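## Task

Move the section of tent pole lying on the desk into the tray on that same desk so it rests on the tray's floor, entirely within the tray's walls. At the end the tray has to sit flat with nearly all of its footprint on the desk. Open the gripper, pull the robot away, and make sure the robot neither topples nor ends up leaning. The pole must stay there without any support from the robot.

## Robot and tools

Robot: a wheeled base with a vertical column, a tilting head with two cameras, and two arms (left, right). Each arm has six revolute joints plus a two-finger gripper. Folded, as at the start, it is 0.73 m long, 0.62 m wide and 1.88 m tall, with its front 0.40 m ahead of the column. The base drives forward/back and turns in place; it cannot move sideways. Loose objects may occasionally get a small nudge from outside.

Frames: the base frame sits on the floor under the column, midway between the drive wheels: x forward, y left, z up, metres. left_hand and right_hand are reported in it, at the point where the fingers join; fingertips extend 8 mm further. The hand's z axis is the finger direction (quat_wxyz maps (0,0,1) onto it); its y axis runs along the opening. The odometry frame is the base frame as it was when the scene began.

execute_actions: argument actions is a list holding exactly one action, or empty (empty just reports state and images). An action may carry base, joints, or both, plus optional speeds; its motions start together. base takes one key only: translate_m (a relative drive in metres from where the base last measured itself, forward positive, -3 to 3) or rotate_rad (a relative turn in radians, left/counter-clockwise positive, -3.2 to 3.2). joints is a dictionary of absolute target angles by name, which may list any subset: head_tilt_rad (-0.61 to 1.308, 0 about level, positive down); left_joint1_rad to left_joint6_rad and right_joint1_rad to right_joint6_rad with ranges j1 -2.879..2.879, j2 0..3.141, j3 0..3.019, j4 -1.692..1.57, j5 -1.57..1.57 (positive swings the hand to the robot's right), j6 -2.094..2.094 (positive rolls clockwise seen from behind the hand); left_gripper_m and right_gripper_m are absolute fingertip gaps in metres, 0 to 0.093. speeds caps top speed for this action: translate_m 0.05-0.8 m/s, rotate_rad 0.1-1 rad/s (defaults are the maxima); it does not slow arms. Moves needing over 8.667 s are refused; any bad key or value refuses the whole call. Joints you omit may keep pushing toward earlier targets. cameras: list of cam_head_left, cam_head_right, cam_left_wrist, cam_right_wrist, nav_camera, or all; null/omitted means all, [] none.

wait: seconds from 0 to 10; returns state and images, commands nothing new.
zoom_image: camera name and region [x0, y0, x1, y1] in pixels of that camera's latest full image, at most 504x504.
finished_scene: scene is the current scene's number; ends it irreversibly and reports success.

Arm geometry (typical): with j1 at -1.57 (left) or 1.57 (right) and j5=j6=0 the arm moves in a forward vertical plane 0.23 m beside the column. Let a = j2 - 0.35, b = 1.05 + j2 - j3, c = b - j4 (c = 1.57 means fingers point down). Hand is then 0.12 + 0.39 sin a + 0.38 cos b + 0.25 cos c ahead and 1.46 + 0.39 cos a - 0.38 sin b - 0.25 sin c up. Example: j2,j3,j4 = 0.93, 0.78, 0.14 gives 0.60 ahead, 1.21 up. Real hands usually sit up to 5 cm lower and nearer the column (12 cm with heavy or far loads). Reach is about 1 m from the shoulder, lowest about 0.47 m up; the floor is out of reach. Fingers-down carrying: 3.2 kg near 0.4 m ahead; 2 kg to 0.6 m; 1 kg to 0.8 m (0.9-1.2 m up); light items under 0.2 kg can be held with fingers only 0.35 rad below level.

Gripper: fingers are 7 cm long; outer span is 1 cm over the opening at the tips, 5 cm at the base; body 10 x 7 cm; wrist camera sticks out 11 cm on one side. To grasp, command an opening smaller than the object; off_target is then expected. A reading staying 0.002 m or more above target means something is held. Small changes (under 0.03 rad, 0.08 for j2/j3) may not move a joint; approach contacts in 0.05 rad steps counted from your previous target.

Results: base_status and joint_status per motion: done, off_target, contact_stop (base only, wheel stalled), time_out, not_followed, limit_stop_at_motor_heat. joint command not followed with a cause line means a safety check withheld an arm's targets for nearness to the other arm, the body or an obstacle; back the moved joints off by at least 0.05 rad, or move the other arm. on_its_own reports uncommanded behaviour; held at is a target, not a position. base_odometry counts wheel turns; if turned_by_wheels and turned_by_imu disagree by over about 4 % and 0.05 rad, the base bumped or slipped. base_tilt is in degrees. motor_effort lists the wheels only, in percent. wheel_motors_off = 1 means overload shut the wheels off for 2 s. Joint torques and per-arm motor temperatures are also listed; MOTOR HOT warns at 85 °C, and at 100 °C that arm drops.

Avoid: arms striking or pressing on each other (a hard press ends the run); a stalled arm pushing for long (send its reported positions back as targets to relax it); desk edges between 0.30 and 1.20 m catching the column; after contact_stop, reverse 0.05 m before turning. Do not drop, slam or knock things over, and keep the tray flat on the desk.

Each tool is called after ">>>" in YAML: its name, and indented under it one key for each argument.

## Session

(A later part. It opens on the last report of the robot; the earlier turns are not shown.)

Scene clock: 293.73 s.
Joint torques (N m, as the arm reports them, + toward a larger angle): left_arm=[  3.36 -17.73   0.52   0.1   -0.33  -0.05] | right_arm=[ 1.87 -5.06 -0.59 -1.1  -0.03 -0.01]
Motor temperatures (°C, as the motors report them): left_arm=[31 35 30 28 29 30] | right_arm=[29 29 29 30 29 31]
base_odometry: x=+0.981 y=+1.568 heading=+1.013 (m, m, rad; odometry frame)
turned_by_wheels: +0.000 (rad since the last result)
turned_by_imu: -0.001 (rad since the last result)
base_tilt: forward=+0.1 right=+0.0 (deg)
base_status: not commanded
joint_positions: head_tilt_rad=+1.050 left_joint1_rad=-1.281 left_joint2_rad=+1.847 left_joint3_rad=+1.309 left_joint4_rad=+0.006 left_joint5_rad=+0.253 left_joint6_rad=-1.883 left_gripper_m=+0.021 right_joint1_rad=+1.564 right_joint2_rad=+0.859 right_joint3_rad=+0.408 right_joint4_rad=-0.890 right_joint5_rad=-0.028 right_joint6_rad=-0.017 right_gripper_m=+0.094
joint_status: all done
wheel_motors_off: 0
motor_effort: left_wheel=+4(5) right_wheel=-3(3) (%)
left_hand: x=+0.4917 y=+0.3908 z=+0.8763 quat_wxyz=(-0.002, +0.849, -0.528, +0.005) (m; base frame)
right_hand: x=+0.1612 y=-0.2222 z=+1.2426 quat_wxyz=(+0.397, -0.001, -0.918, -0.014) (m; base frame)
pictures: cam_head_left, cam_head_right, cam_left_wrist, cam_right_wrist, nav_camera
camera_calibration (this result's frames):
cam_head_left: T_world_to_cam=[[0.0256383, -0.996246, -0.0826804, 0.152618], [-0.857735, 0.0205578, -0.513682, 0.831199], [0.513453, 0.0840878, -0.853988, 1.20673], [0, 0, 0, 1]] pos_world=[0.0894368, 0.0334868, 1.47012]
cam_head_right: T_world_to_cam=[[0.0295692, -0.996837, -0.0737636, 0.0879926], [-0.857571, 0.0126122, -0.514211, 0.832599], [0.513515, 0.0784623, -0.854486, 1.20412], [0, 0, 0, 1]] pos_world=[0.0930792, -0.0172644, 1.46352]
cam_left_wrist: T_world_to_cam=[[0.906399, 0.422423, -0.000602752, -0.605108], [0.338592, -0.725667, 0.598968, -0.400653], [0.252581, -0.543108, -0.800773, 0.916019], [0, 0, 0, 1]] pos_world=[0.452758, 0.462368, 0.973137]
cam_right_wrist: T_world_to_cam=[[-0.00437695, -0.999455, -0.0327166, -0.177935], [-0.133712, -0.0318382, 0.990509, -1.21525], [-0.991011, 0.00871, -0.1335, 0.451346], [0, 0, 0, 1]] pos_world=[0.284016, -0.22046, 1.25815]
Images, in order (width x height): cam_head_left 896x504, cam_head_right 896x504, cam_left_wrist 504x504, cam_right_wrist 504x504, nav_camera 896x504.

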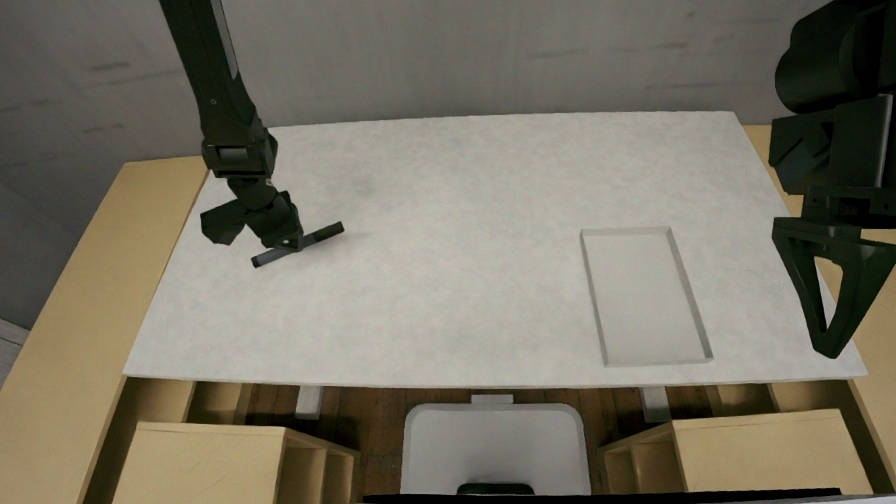

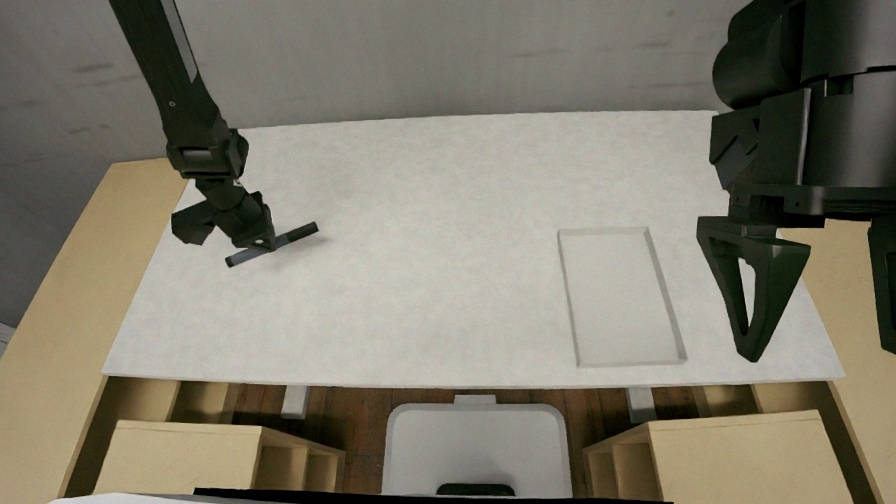

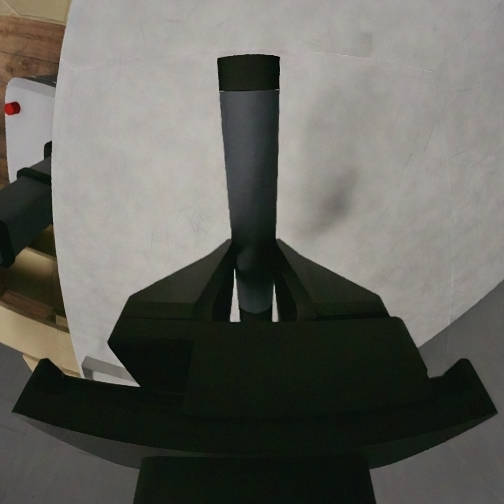

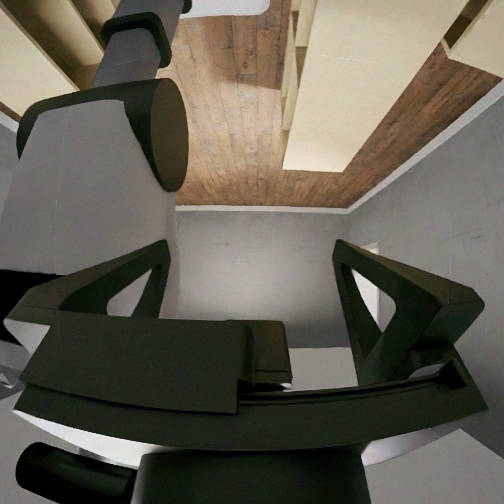

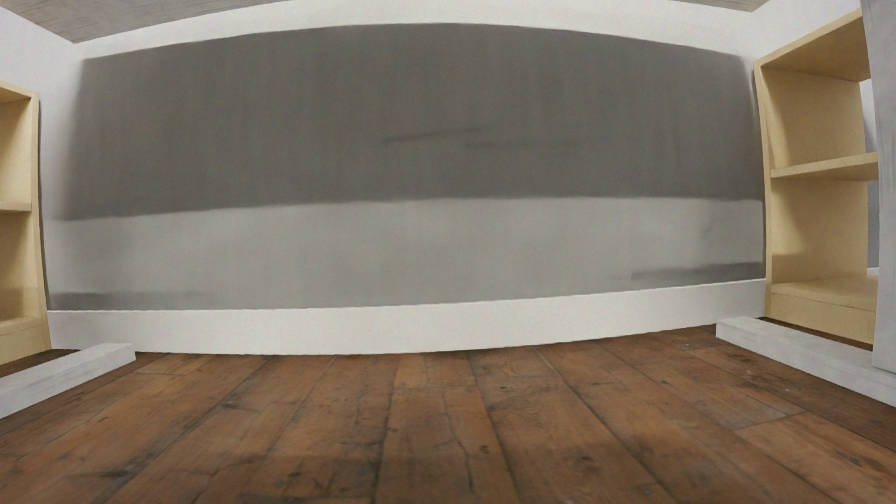

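>>> execute_actions:
  actions:
    - {"base": {"rotate_rad": -0.35}, "speeds": {"rotate_rad": 0.4}, "joints": {"left_joint1_rad": -2.11, "left_joint2_rad": 1.956, "left_joint3_rad": 1.565, "left_joint4_rad": -0.196, "left_joint5_rad": -0.462, "left_joint6_rad": -0.64, "left_gripper_m": 0.008}}
  cameras: ["cam_head_left", "cam_head_right", "cam_left_wrist"]

Scene clock: 338.20 s.
Joint torques (N m, as the arm reports them, + toward a larger angle): left_arm=[ -8.29 -18.93   1.59   0.07  -0.29   0.12] | right_arm=[ 1.81 -5.08 -0.56 -1.34 -0.05  0.01]
Motor temperatures (°C, as the motors report them): left_arm=[31 35 30 28 29 30] | right_arm=[29 29 29 30 29 31]
base_odometry: x=+0.981 y=+1.569 heading=+0.665 (m, m, rad; odometry frame)
turned_by_wheels: -0.348 (rad since the last result)
turned_by_imu: -0.349 (rad since the last result)
base_tilt: forward=+0.0 right=+0.0 (deg)
base_status: done
joint_positions: head_tilt_rad=+1.050 left_joint1_rad=-2.121 left_joint2_rad=+1.957 left_joint3_rad=+1.569 left_joint4_rad=-0.186 left_joint5_rad=-0.459 left_joint6_rad=-0.648 left_gripper_m=+0.021 right_joint1_rad=+1.564 right_joint2_rad=+0.859 right_joint3_rad=+0.408 right_joint4_rad=-0.890 right_joint5_rad=-0.028 right_joint6_rad=-0.017 right_gripper_m=+0.094
joint_status: left_gripper_m off_target (ended at +0.021, target +0.008); the others done
wheel_motors_off: 0
motor_effort: left_wheel=+5(47) right_wheel=-5(60) (%)
left_hand: x=+0.5110 y=-0.1147 z=+0.8991 quat_wxyz=(-0.006, +0.179, -0.984, +0.009) (m; base frame)
right_hand: x=+0.1612 y=-0.2222 z=+1.2426 quat_wxyz=(+0.397, -0.001, -0.918, -0.014) (m; base frame)
pictures: cam_head_left, cam_head_right, cam_left_wrist
camera_calibration (this result's frames):
cam_head_left: T_world_to_cam=[[0.0256383, -0.996246, -0.0826804, 0.152618], [-0.857734, 0.0205578, -0.513682, 0.831199], [0.513453, 0.0840878, -0.853988, 1.20673], [0, 0, 0, 1]] pos_world=[0.0894368, 0.0334868, 1.47012]
cam_head_right: T_world_to_cam=[[0.0295692, -0.996837, -0.0737636, 0.0879926], [-0.857571, 0.0126122, -0.514211, 0.832599], [0.513515, 0.0784623, -0.854486, 1.20412], [0, 0, 0, 1]] pos_world=[0.0930792, -0.0172644, 1.46352]
cam_left_wrist: T_world_to_cam=[[0.332199, -0.943152, 0.0104229, -0.282225], [-0.765526, -0.263147, 0.587132, -0.159727], [-0.551012, -0.203023, -0.809424, 1.1123], [0, 0, 0, 1]] pos_world=[0.584368, -0.0823902, 0.997043]
Images, in order (width x height): cam_head_left 896x504, cam_head_right 896x504, cam_left_wrist 504x504.

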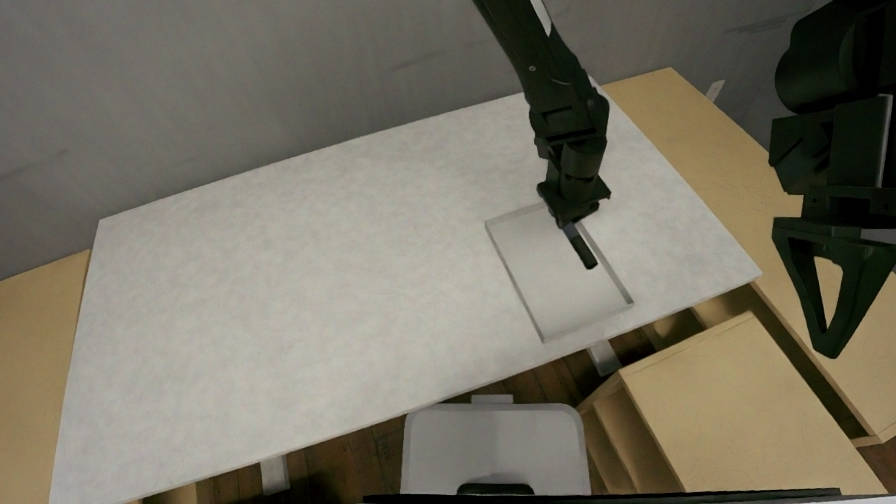

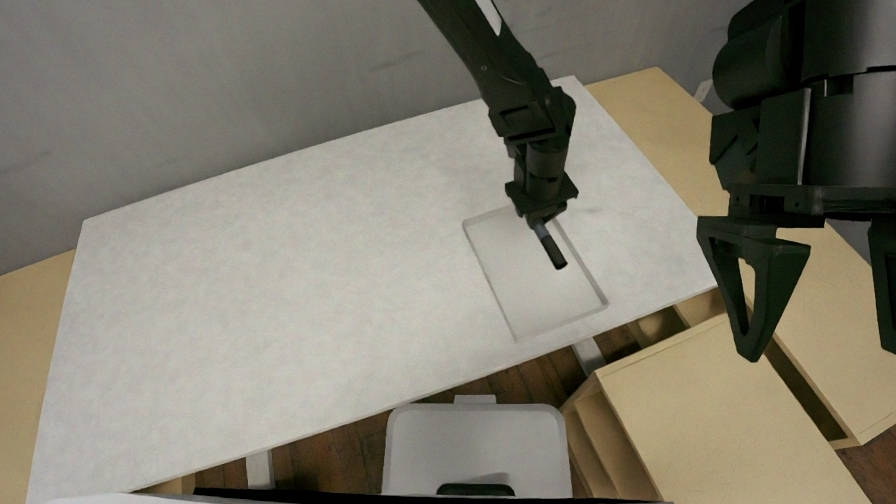

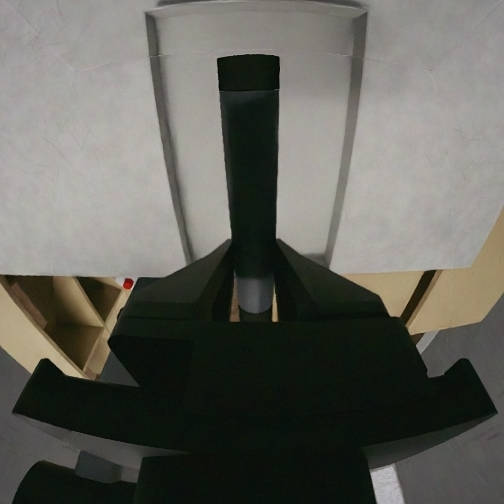

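>>> zoom_image:
  camera: "cam_left_wrist"
  region: [120, 0, 400, 300]

>>> zoom_image:
  camera: "cam_head_left"
  region: [440, 150, 680, 370]

Region (120, 0, 400, 300) of cam_left_wrist's 504x504 image, scaled by 1.680, with more detail than that image has; it fills the left 470 columns of this view, and the rest is white.

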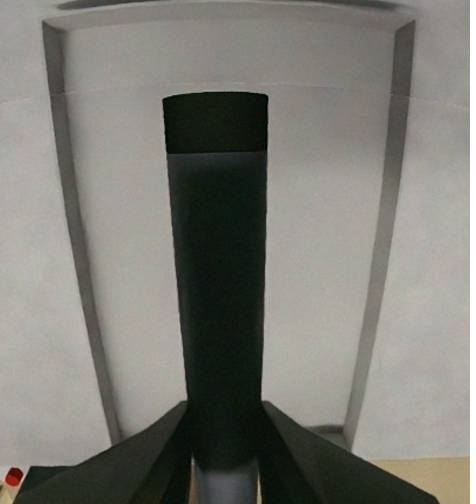

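Region (440, 150, 680, 370) of cam_head_left's 896x504 image, scaled by 2.100, with more detail than that image has; it fills the top 462 rows of this view, and the rest is white.

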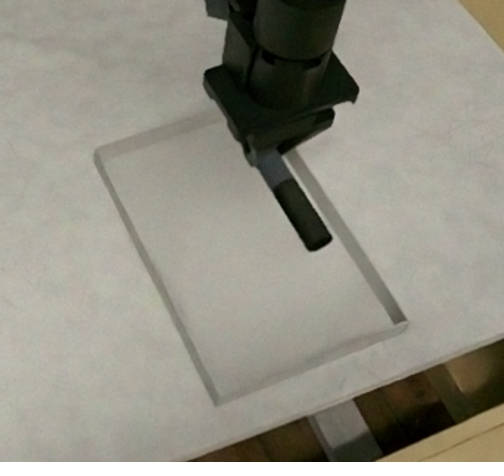

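>>> execute_actions:
  actions:
    - {"joints": {"left_joint1_rad": -2.055, "left_joint2_rad": 2.234, "left_joint3_rad": 1.92, "left_joint4_rad": -0.265, "left_joint5_rad": -0.415, "left_joint6_rad": -0.612, "left_gripper_m": 0.008}}
  cameras: ["cam_head_left", "cam_head_right", "cam_left_wrist"]

Scene clock: 398.97 s.
Joint torques (N m, as the arm reports them, + toward a larger angle): left_arm=[ -9.7  -20.15   3.1    0.06  -0.01   0.12] | right_arm=[ 1.39 -4.74 -0.61 -1.15 -0.05 -0.01]
Motor temperatures (°C, as the motors report them): left_arm=[32 36 30 28 29 30] | right_arm=[29 29 29 30 29 31]
base_odometry: x=+0.981 y=+1.569 heading=+0.665 (m, m, rad; odometry frame)
turned_by_wheels: +0.000 (rad since the last result)
turned_by_imu: -0.001 (rad since the last result)
base_tilt: forward=+0.0 right=+0.0 (deg)
base_status: not commanded
joint_positions: head_tilt_rad=+1.050 left_joint1_rad=-2.056 left_joint2_rad=+2.250 left_joint3_rad=+1.906 left_joint4_rad=-0.257 left_joint5_rad=-0.417 left_joint6_rad=-0.621 left_gripper_m=+0.021 right_joint1_rad=+1.564 right_joint2_rad=+0.859 right_joint3_rad=+0.408 right_joint4_rad=-0.890 right_joint5_rad=-0.028 right_joint6_rad=-0.017 right_gripper_m=+0.094
joint_status: left_gripper_m off_target (ended at +0.021, target +0.008); the others done
wheel_motors_off: 0
motor_effort: left_wheel=+6(7) right_wheel=-8(7) (%)
left_hand: x=+0.5042 y=-0.1160 z=+0.7824 quat_wxyz=(+0.009, +0.176, -0.984, -0.005) (m; base frame)
right_hand: x=+0.1612 y=-0.2222 z=+1.2426 quat_wxyz=(+0.397, -0.001, -0.918, -0.014) (m; base frame)
pictures: cam_head_left, cam_head_right, cam_left_wrist
camera_calibration (this result's frames):
cam_head_left: T_world_to_cam=[[0.0256383, -0.996246, -0.0826804, 0.152618], [-0.857735, 0.0205578, -0.513682, 0.831199], [0.513453, 0.0840878, -0.853988, 1.20673], [0, 0, 0, 1]] pos_world=[0.0894368, 0.0334868, 1.47012]
cam_head_right: T_world_to_cam=[[0.0295692, -0.996837, -0.0737636, 0.0879926], [-0.857571, 0.0126122, -0.514211, 0.832599], [0.513515, 0.0784623, -0.854486, 1.20412], [0, 0, 0, 1]] pos_world=[0.0930792, -0.0172644, 1.46352]
cam_left_wrist: T_world_to_cam=[[0.326604, -0.944873, -0.0233196, -0.250927], [-0.746529, -0.27302, 0.606758, -0.122823], [-0.579676, -0.180761, -0.794545, 1.01923], [0, 0, 0, 1]] pos_world=[0.581086, -0.0863903, 0.878497]
Images, in order (width x height): cam_head_left 896x504, cam_head_right 896x504, cam_left_wrist 504x504.

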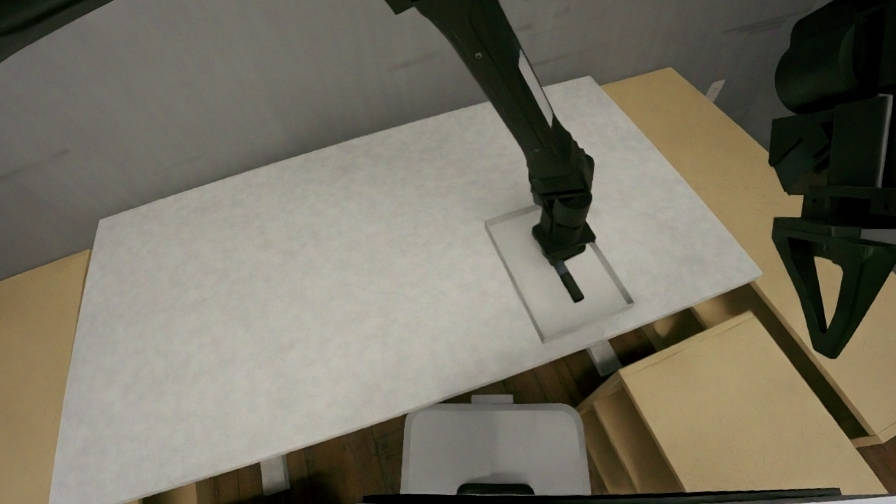

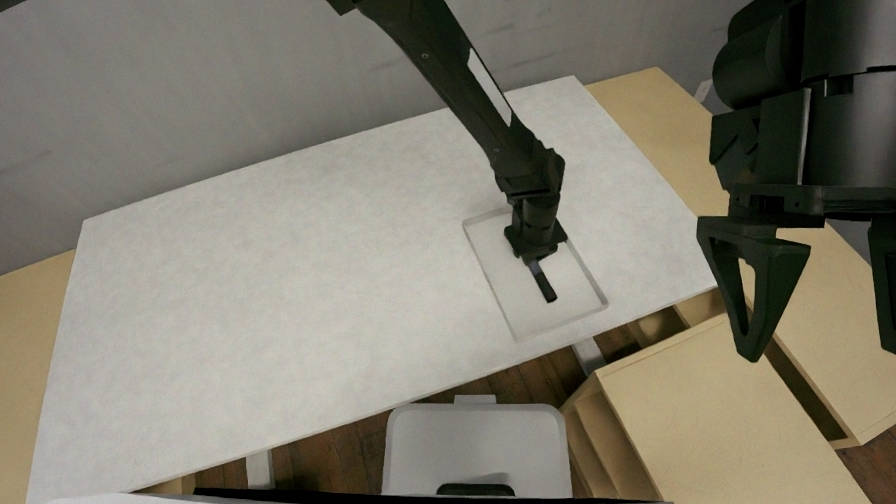

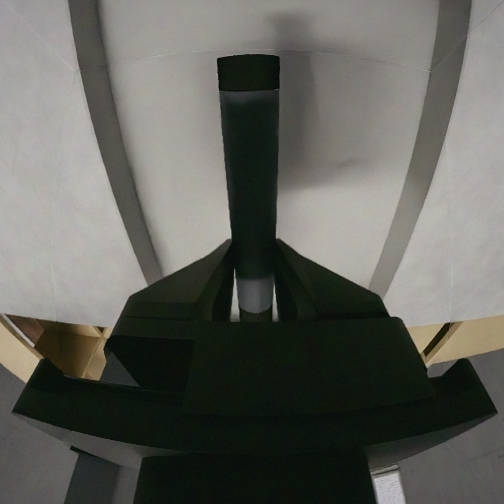

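>>> zoom_image:
  camera: "cam_left_wrist"
  region: [50, 0, 250, 200]

>>> zoom_image:
  camera: "cam_left_wrist"
  region: [300, 0, 500, 200]

>>> zoom_image:
  camera: "cam_head_left"
  region: [470, 190, 650, 360]

Region (50, 0, 250, 200) of cam_left_wrist's 504x504 image, scaled by 2.520, with more detail than that image has.

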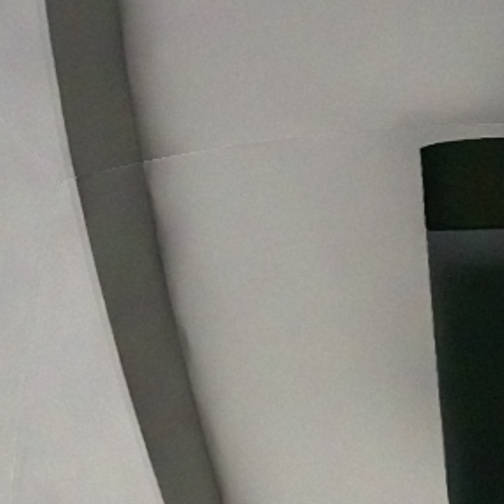

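Region (300, 0, 500, 200) of cam_left_wrist's 504x504 image, scaled by 2.520, with more detail than that image has.

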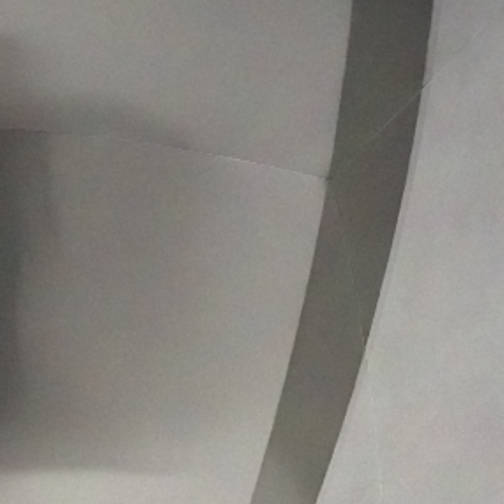

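Region (470, 190, 650, 360) of cam_head_left's 896x504 image, scaled by 2.800, with more detail than that image has.

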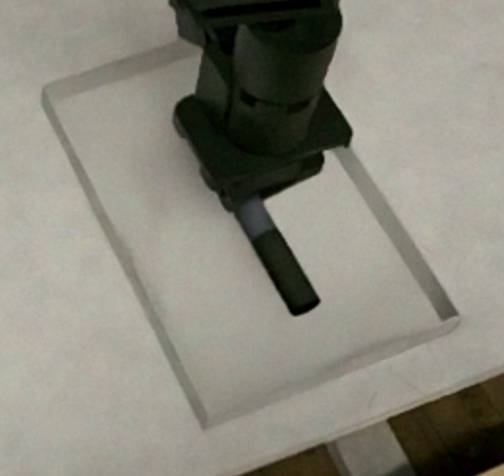

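>>> execute_actions:
  actions:
    - {"joints": {"left_joint1_rad": -2.055, "left_joint2_rad": 2.342, "left_joint3_rad": 2.088, "left_joint4_rad": -0.298, "left_joint5_rad": -0.415, "left_joint6_rad": -0.612, "left_gripper_m": 0.008}}
  cameras: ["cam_head_left", "cam_head_right", "cam_left_wrist"]

Scene clock: 480.97 s.
Joint torques (N m, as the arm reports them, + toward a larger angle): left_arm=[ -9.98 -19.     4.05   0.06  -0.04   0.1 ] | right_arm=[ 1.81 -4.65 -0.48 -1.22 -0.03  0.  ]
Motor temperatures (°C, as the motors report them): left_arm=[33 37 30 28 29 30] | right_arm=[29 29 29 30 29 31]
base_odometry: x=+0.981 y=+1.569 heading=+0.665 (m, m, rad; odometry frame)
turned_by_wheels: +0.000 (rad since the last result)
turned_by_imu: -0.001 (rad since the last result)
base_tilt: forward=+0.0 right=+0.0 (deg)
base_status: not commanded
joint_positions: head_tilt_rad=+1.050 left_joint1_rad=-2.056 left_joint2_rad=+2.331 left_joint3_rad=+2.069 left_joint4_rad=-0.289 left_joint5_rad=-0.417 left_joint6_rad=-0.621 left_gripper_m=+0.021 right_joint1_rad=+1.564 right_joint2_rad=+0.859 right_joint3_rad=+0.408 right_joint4_rad=-0.890 right_joint5_rad=-0.028 right_joint6_rad=-0.017 right_gripper_m=+0.094
joint_status: left_gripper_m off_target (ended at +0.021, target +0.008); the others done
wheel_motors_off: 0
motor_effort: left_wheel=+7(7) right_wheel=-7(8) (%)
left_hand: x=+0.5326 y=-0.1323 z=+0.7630 quat_wxyz=(-0.011, +0.186, -0.982, +0.004) (m; base frame)
right_hand: x=+0.1612 y=-0.2222 z=+1.2426 quat_wxyz=(+0.397, -0.001, -0.918, -0.014) (m; base frame)
pictures: cam_head_left, cam_head_right, cam_left_wrist
camera_calibration (this result's frames):
cam_head_left: T_world_to_cam=[[0.0256383, -0.996246, -0.0826804, 0.152618], [-0.857734, 0.0205578, -0.513682, 0.831199], [0.513453, 0.0840878, -0.853988, 1.20673], [0, 0, 0, 1]] pos_world=[0.0894368, 0.0334868, 1.47012]
cam_head_right: T_world_to_cam=[[0.0295692, -0.996837, -0.0737636, 0.0879926], [-0.857571, 0.0126122, -0.514211, 0.832599], [0.513515, 0.0784623, -0.854486, 1.20412], [0, 0, 0, 1]] pos_world=[0.0930792, -0.0172644, 1.46352]
cam_left_wrist: T_world_to_cam=[[0.345775, -0.938315, 0.00212192, -0.304804], [-0.766795, -0.281265, 0.576988, -0.0619379], [-0.540799, -0.201135, -0.81675, 1.01085], [0, 0, 0, 1]] pos_world=[0.604566, -0.100106, 0.861994]
Images, in order (width x height): cam_head_left 896x504, cam_head_right 896x504, cam_left_wrist 504x504.

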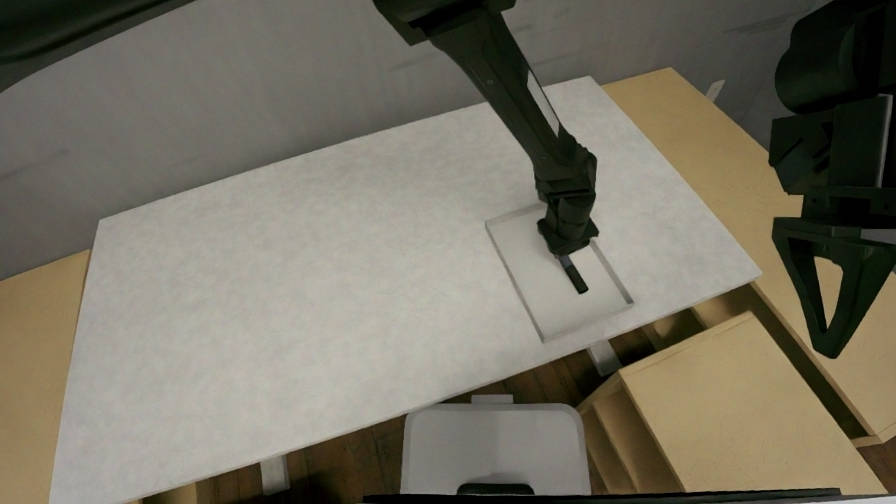

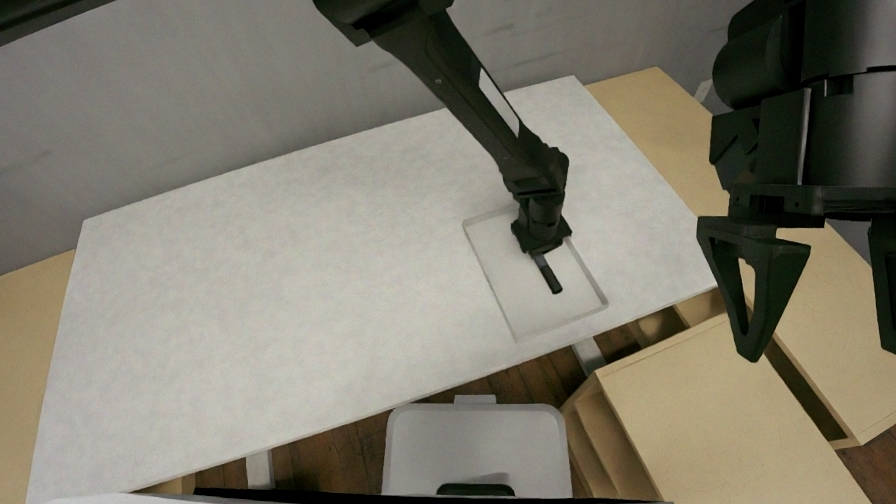

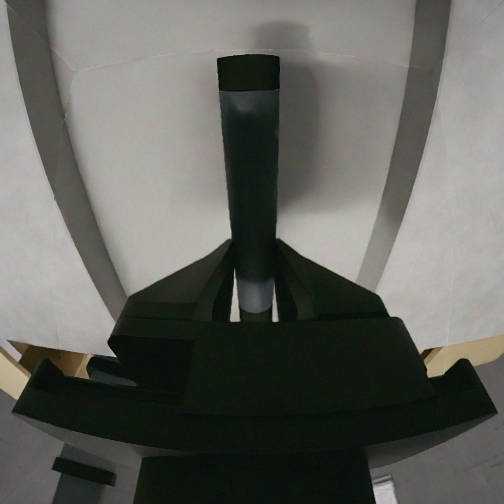

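>>> zoom_image:
  camera: "cam_left_wrist"
  region: [0, 0, 200, 200]

>>> zoom_image:
  camera: "cam_left_wrist"
  region: [270, 0, 470, 200]

Region (0, 0, 200, 200) of cam_left_wrist's 504x504 image, scaled by 2.520, with more detail than that image has.

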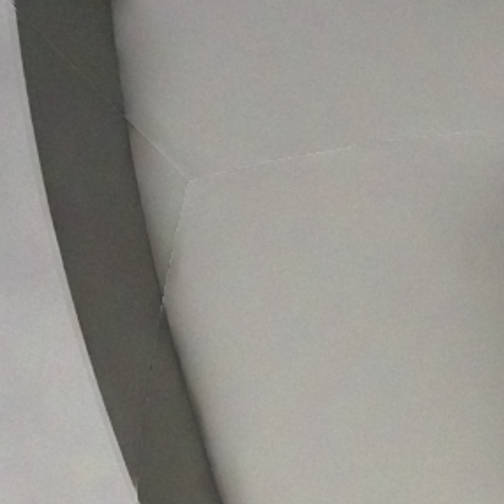

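Region (270, 0, 470, 200) of cam_left_wrist's 504x504 image, scaled by 2.520, with more detail than that image has.

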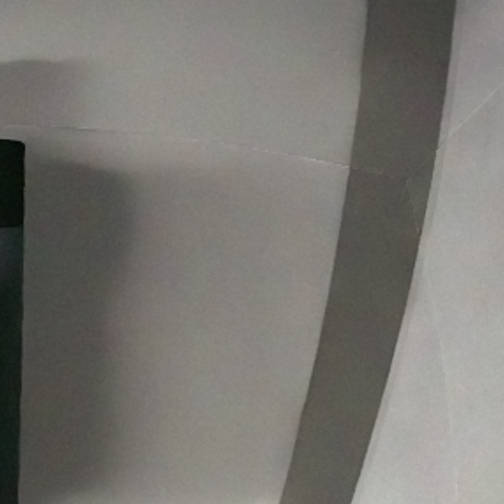

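>>> execute_actions:
  actions:
    - {"joints": {"left_joint1_rad": -2.055, "left_joint2_rad": 2.4, "left_joint3_rad": 2.148, "left_joint4_rad": -0.322, "left_joint5_rad": -0.415, "left_joint6_rad": -0.612, "left_gripper_m": 0.008}}
  cameras: ["cam_head_left", "cam_head_right", "cam_left_wrist"]

Scene clock: 543.33 s.
Joint torques (N m, as the arm reports them, + toward a larger angle): left_arm=[ -9.77 -18.36   3.6    0.    -0.03   0.11] | right_arm=[ 1.68 -4.82 -0.63 -1.12 -0.04  0.  ]
Motor temperatures (°C, as the motors report them): left_arm=[33 37 31 28 29 30] | right_arm=[29 29 29 30 29 31]
base_odometry: x=+0.981 y=+1.569 heading=+0.665 (m, m, rad; odometry frame)
turned_by_wheels: +0.000 (rad since the last result)
turned_by_imu: -0.001 (rad since the last result)
base_tilt: forward=+0.1 right=+0.0 (deg)
base_status: not commanded
joint_positions: head_tilt_rad=+1.050 left_joint1_rad=-2.056 left_joint2_rad=+2.391 left_joint3_rad=+2.137 left_joint4_rad=-0.311 left_joint5_rad=-0.417 left_joint6_rad=-0.621 left_gripper_m=+0.021 right_joint1_rad=+1.564 right_joint2_rad=+0.859 right_joint3_rad=+0.408 right_joint4_rad=-0.890 right_joint5_rad=-0.028 right_joint6_rad=-0.017 right_gripper_m=+0.094
joint_status: left_gripper_m off_target (ended at +0.021, target +0.008); the others done
wheel_motors_off: 0
motor_effort: left_wheel=+6(8) right_wheel=-8(8) (%)
left_hand: x=+0.5216 y=-0.1379 z=+0.7443 quat_wxyz=(-0.006, +0.183, -0.983, +0.002) (m; base frame)
right_hand: x=+0.1612 y=-0.2222 z=+1.2426 quat_wxyz=(+0.397, -0.001, -0.918, -0.014) (m; base frame)
pictures: cam_head_left, cam_head_right, cam_left_wrist
camera_calibration (this result's frames):
cam_head_left: T_world_to_cam=[[0.0256383, -0.996246, -0.0826804, 0.152618], [-0.857734, 0.0205578, -0.513682, 0.831199], [0.513453, 0.0840878, -0.853988, 1.20673], [0, 0, 0, 1]] pos_world=[0.0894368, 0.0334868, 1.47012]
cam_head_right: T_world_to_cam=[[0.0295692, -0.996837, -0.0737636, 0.0879926], [-0.857571, 0.0126122, -0.514211, 0.832599], [0.513515, 0.0784623, -0.854486, 1.20412], [0, 0, 0, 1]] pos_world=[0.0930792, -0.0172644, 1.46352]
cam_left_wrist: T_world_to_cam=[[0.34055, -0.940213, -0.00505397, -0.29847], [-0.761287, -0.278889, 0.585374, -0.0699256], [-0.551786, -0.195502, -0.810747, 0.990536], [0, 0, 0, 1]] pos_world=[0.594975, -0.106475, 0.842499]
Images, in order (width x height): cam_head_left 896x504, cam_head_right 896x504, cam_left_wrist 504x504.

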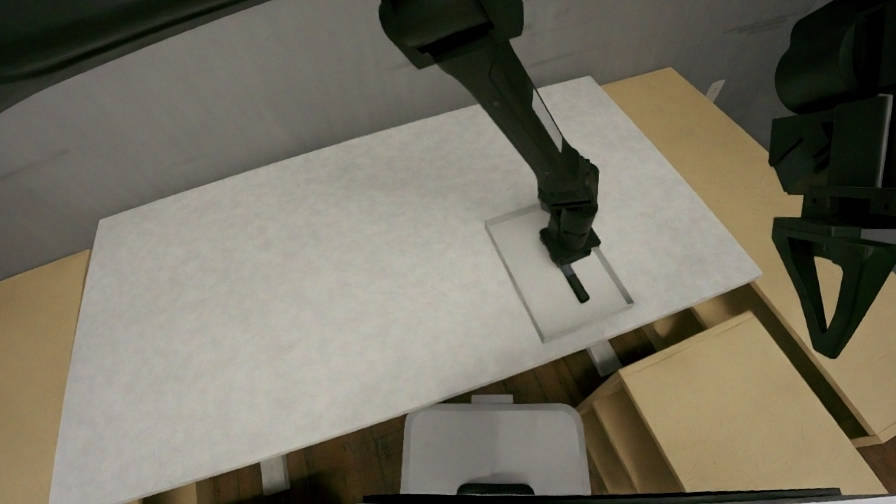

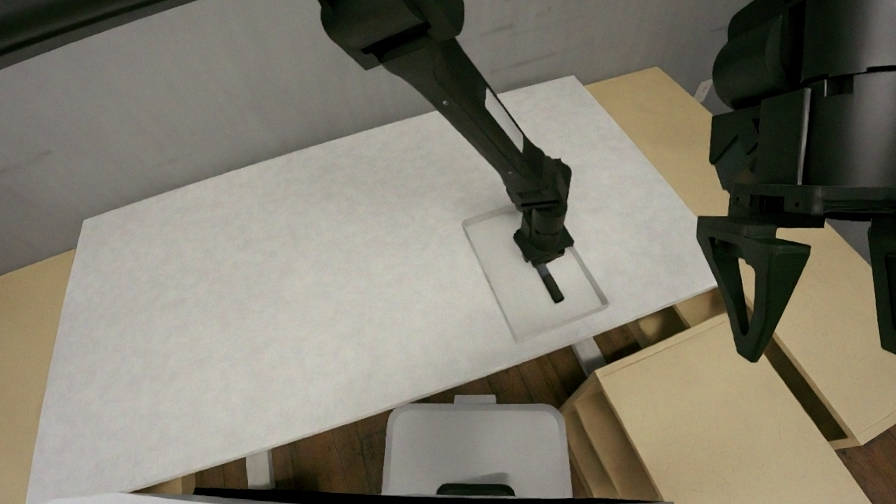

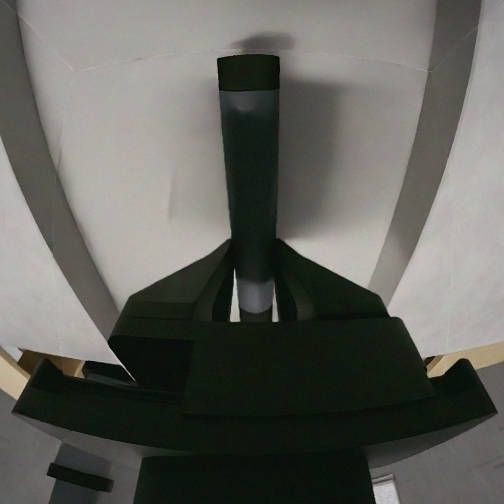

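>>> zoom_image:
  camera: "cam_left_wrist"
  region: [0, 0, 200, 200]

>>> zoom_image:
  camera: "cam_left_wrist"
  region: [300, 0, 500, 200]

>>> zoom_image:
  camera: "cam_left_wrist"
  region: [170, 0, 370, 200]

>>> zoom_image:
  camera: "cam_head_left"
  region: [500, 220, 640, 350]

Region (0, 0, 200, 200) of cam_left_wrist's 504x504 image, scaled by 2.520, with more detail than that image has.

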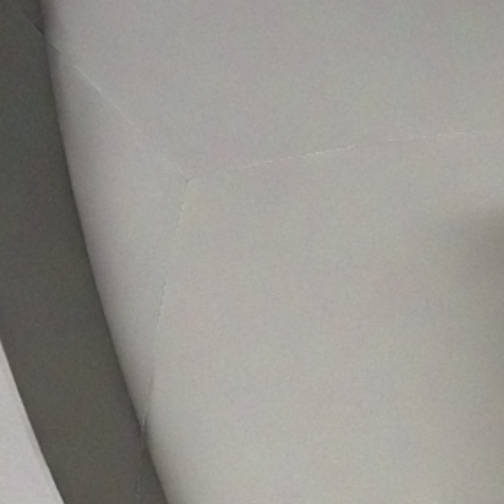

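Region (300, 0, 500, 200) of cam_left_wrist's 504x504 image, scaled by 2.520, with more detail than that image has.

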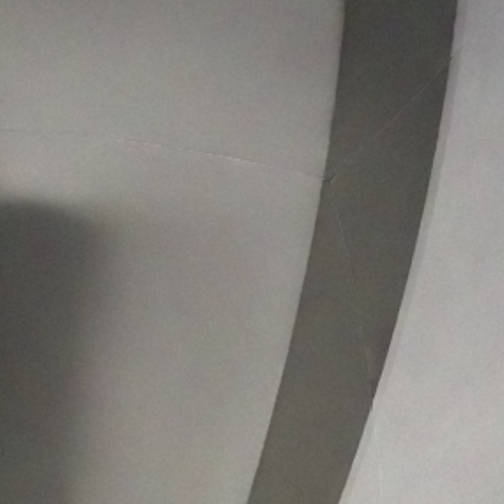

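Region (170, 0, 370, 200) of cam_left_wrist's 504x504 image, scaled by 2.520, with more detail than that image has.

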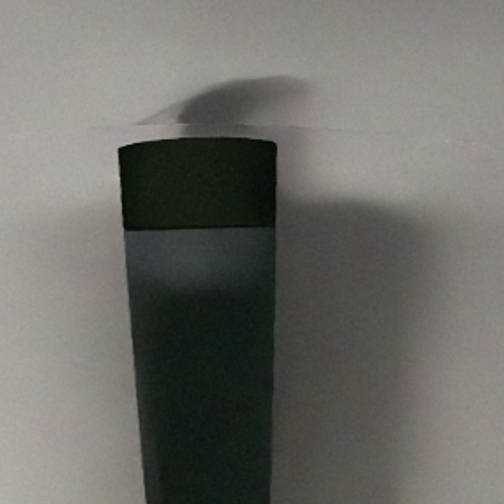

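Region (500, 220, 640, 350) of cam_head_left's 896x504 image, scaled by 3.600, with more detail than that image has; it fills the top 468 rows of this view, and the rest is white.

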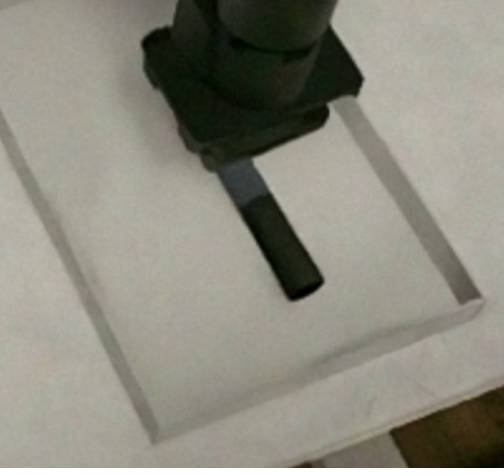

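>>> execute_actions:
  actions:
    - {"joints": {"left_joint2_rad": 2.428, "left_joint3_rad": 2.172, "left_gripper_m": 0.008}}
  cameras: ["cam_head_left", "cam_left_wrist"]

Scene clock: 569.80 s.
Joint torques (N m, as the arm reports them, + toward a larger angle): left_arm=[-10.32 -17.     3.93  -0.04  -0.05   0.15] | right_arm=[ 1.5  -5.29 -0.62 -1.16 -0.05  0.04]
Motor temperatures (°C, as the motors report them): left_arm=[33 37 31 28 29 30] | right_arm=[29 29 29 30 29 31]
base_odometry: x=+0.981 y=+1.569 heading=+0.665 (m, m, rad; odometry frame)
turned_by_wheels: +0.000 (rad since the last result)
turned_by_imu: -0.001 (rad since the last result)
base_tilt: forward=+0.0 right=+0.0 (deg)
base_status: not commanded
joint_positions: head_tilt_rad=+1.050 left_joint1_rad=-2.056 left_joint2_rad=+2.406 left_joint3_rad=+2.157 left_joint4_rad=-0.311 left_joint5_rad=-0.417 left_joint6_rad=-0.620 left_gripper_m=+0.021 right_joint1_rad=+1.564 right_joint2_rad=+0.859 right_joint3_rad=+0.408 right_joint4_rad=-0.890 right_joint5_rad=-0.028 right_joint6_rad=-0.017 right_gripper_m=+0.094
joint_status: left_gripper_m off_target (ended at +0.021, target +0.008); the others done
wheel_motors_off: 0
motor_effort: left_wheel=+8(6) right_wheel=-8(8) (%)
left_hand: x=+0.5216 y=-0.1399 z=+0.7399 quat_wxyz=(-0.008, +0.184, -0.983, +0.003) (m; base frame)
right_hand: x=+0.1612 y=-0.2222 z=+1.2426 quat_wxyz=(+0.397, -0.001, -0.918, -0.014) (m; base frame)
pictures: cam_head_left, cam_left_wrist
camera_calibration (this result's frames):
cam_head_left: T_world_to_cam=[[0.0256383, -0.996246, -0.0826804, 0.152618], [-0.857735, 0.0205578, -0.513682, 0.831198], [0.513453, 0.0840878, -0.853988, 1.20673], [0, 0, 0, 1]] pos_world=[0.0894368, 0.0334868, 1.47012]
cam_left_wrist: T_world_to_cam=[[0.34209, -0.939664, -0.00247484, -0.302982], [-0.763396, -0.279453, 0.58235, -0.0646853], [-0.547905, -0.197327, -0.812934, 0.985991], [0, 0, 0, 1]] pos_world=[0.594496, -0.108215, 0.838466]
Images, in order (width x height): cam_head_left 896x504, cam_left_wrist 504x504.

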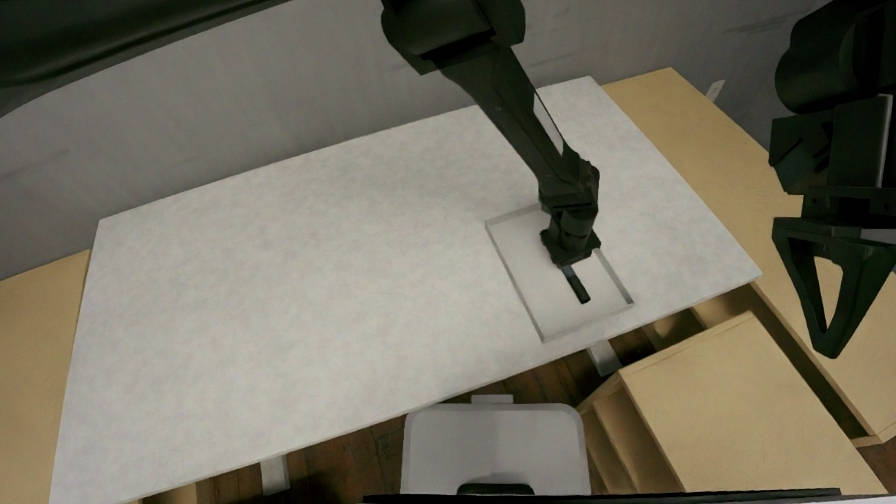

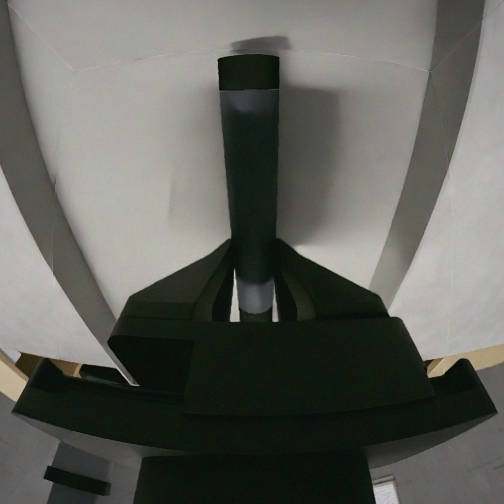

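>>> execute_actions:
  actions:
    - {"joints": {"left_joint2_rad": 2.406, "left_gripper_m": 0.06}}
  cameras: ["cam_head_left", "cam_left_wrist"]

Scene clock: 575.67 s.
Joint torques (N m, as the arm reports them, + toward a larger angle): left_arm=[-10.02 -19.1    3.94  -0.02  -0.05   0.11] | right_arm=[ 1.97 -4.86 -0.52 -1.1  -0.06  0.02]
Motor temperatures (°C, as the motors report them): left_arm=[33 37 31 28 29 30] | right_arm=[29 29 29 30 29 31]
base_odometry: x=+0.981 y=+1.569 heading=+0.665 (m, m, rad; odometry frame)
turned_by_wheels: +0.000 (rad since the last result)
turned_by_imu: -0.001 (rad since the last result)
base_tilt: forward=+0.0 right=+0.0 (deg)
base_status: not commanded
joint_positions: head_tilt_rad=+1.050 left_joint1_rad=-2.056 left_joint2_rad=+2.406 left_joint3_rad=+2.157 left_joint4_rad=-0.311 left_joint5_rad=-0.417 left_joint6_rad=-0.620 left_gripper_m=+0.060 right_joint1_rad=+1.564 right_joint2_rad=+0.859 right_joint3_rad=+0.408 right_joint4_rad=-0.890 right_joint5_rad=-0.028 right_joint6_rad=-0.017 right_gripper_m=+0.094
joint_status: all done
wheel_motors_off: 0
motor_effort: left_wheel=+7(7) right_wheel=-8(8) (%)
left_hand: x=+0.5216 y=-0.1399 z=+0.7399 quat_wxyz=(-0.008, +0.184, -0.983, +0.003) (m; base frame)
right_hand: x=+0.1612 y=-0.2222 z=+1.2426 quat_wxyz=(+0.397, -0.001, -0.918, -0.014) (m; base frame)
pictures: cam_head_left, cam_left_wrist
camera_calibration (this result's frames):
cam_head_left: T_world_to_cam=[[0.0256383, -0.996246, -0.0826804, 0.152618], [-0.857735, 0.0205578, -0.513682, 0.831199], [0.513453, 0.0840878, -0.853988, 1.20673], [0, 0, 0, 1]] pos_world=[0.0894368, 0.0334868, 1.47012]
cam_left_wrist: T_world_to_cam=[[0.34209, -0.939664, -0.00247484, -0.302982], [-0.763396, -0.279453, 0.58235, -0.0646853], [-0.547905, -0.197327, -0.812934, 0.985991], [0, 0, 0, 1]] pos_world=[0.594496, -0.108215, 0.838466]
Images, in order (width x height): cam_head_left 896x504, cam_left_wrist 504x504.

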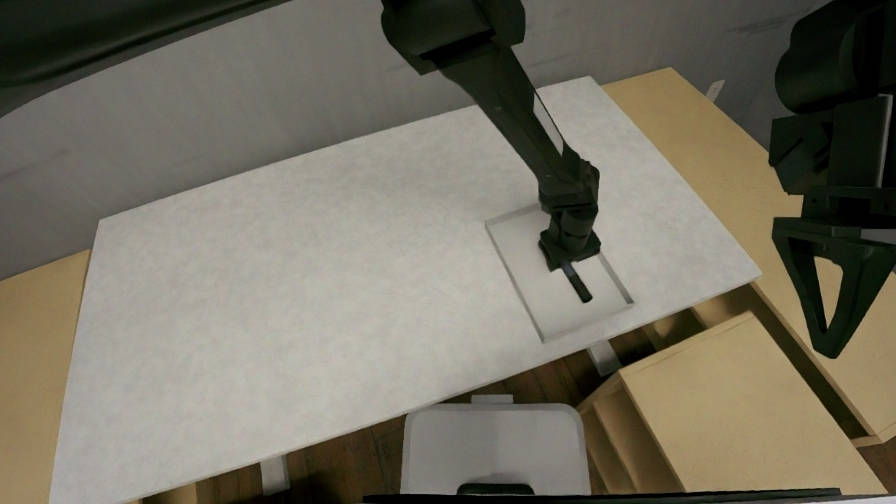

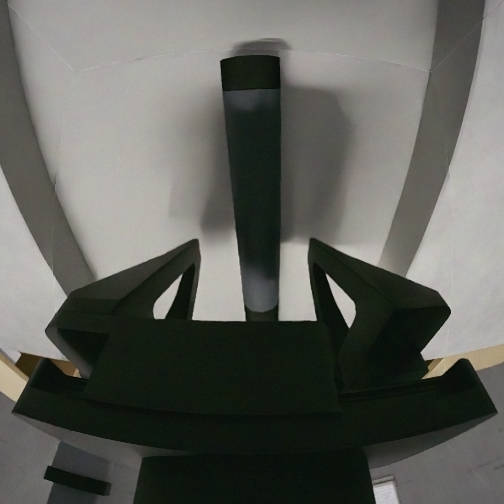

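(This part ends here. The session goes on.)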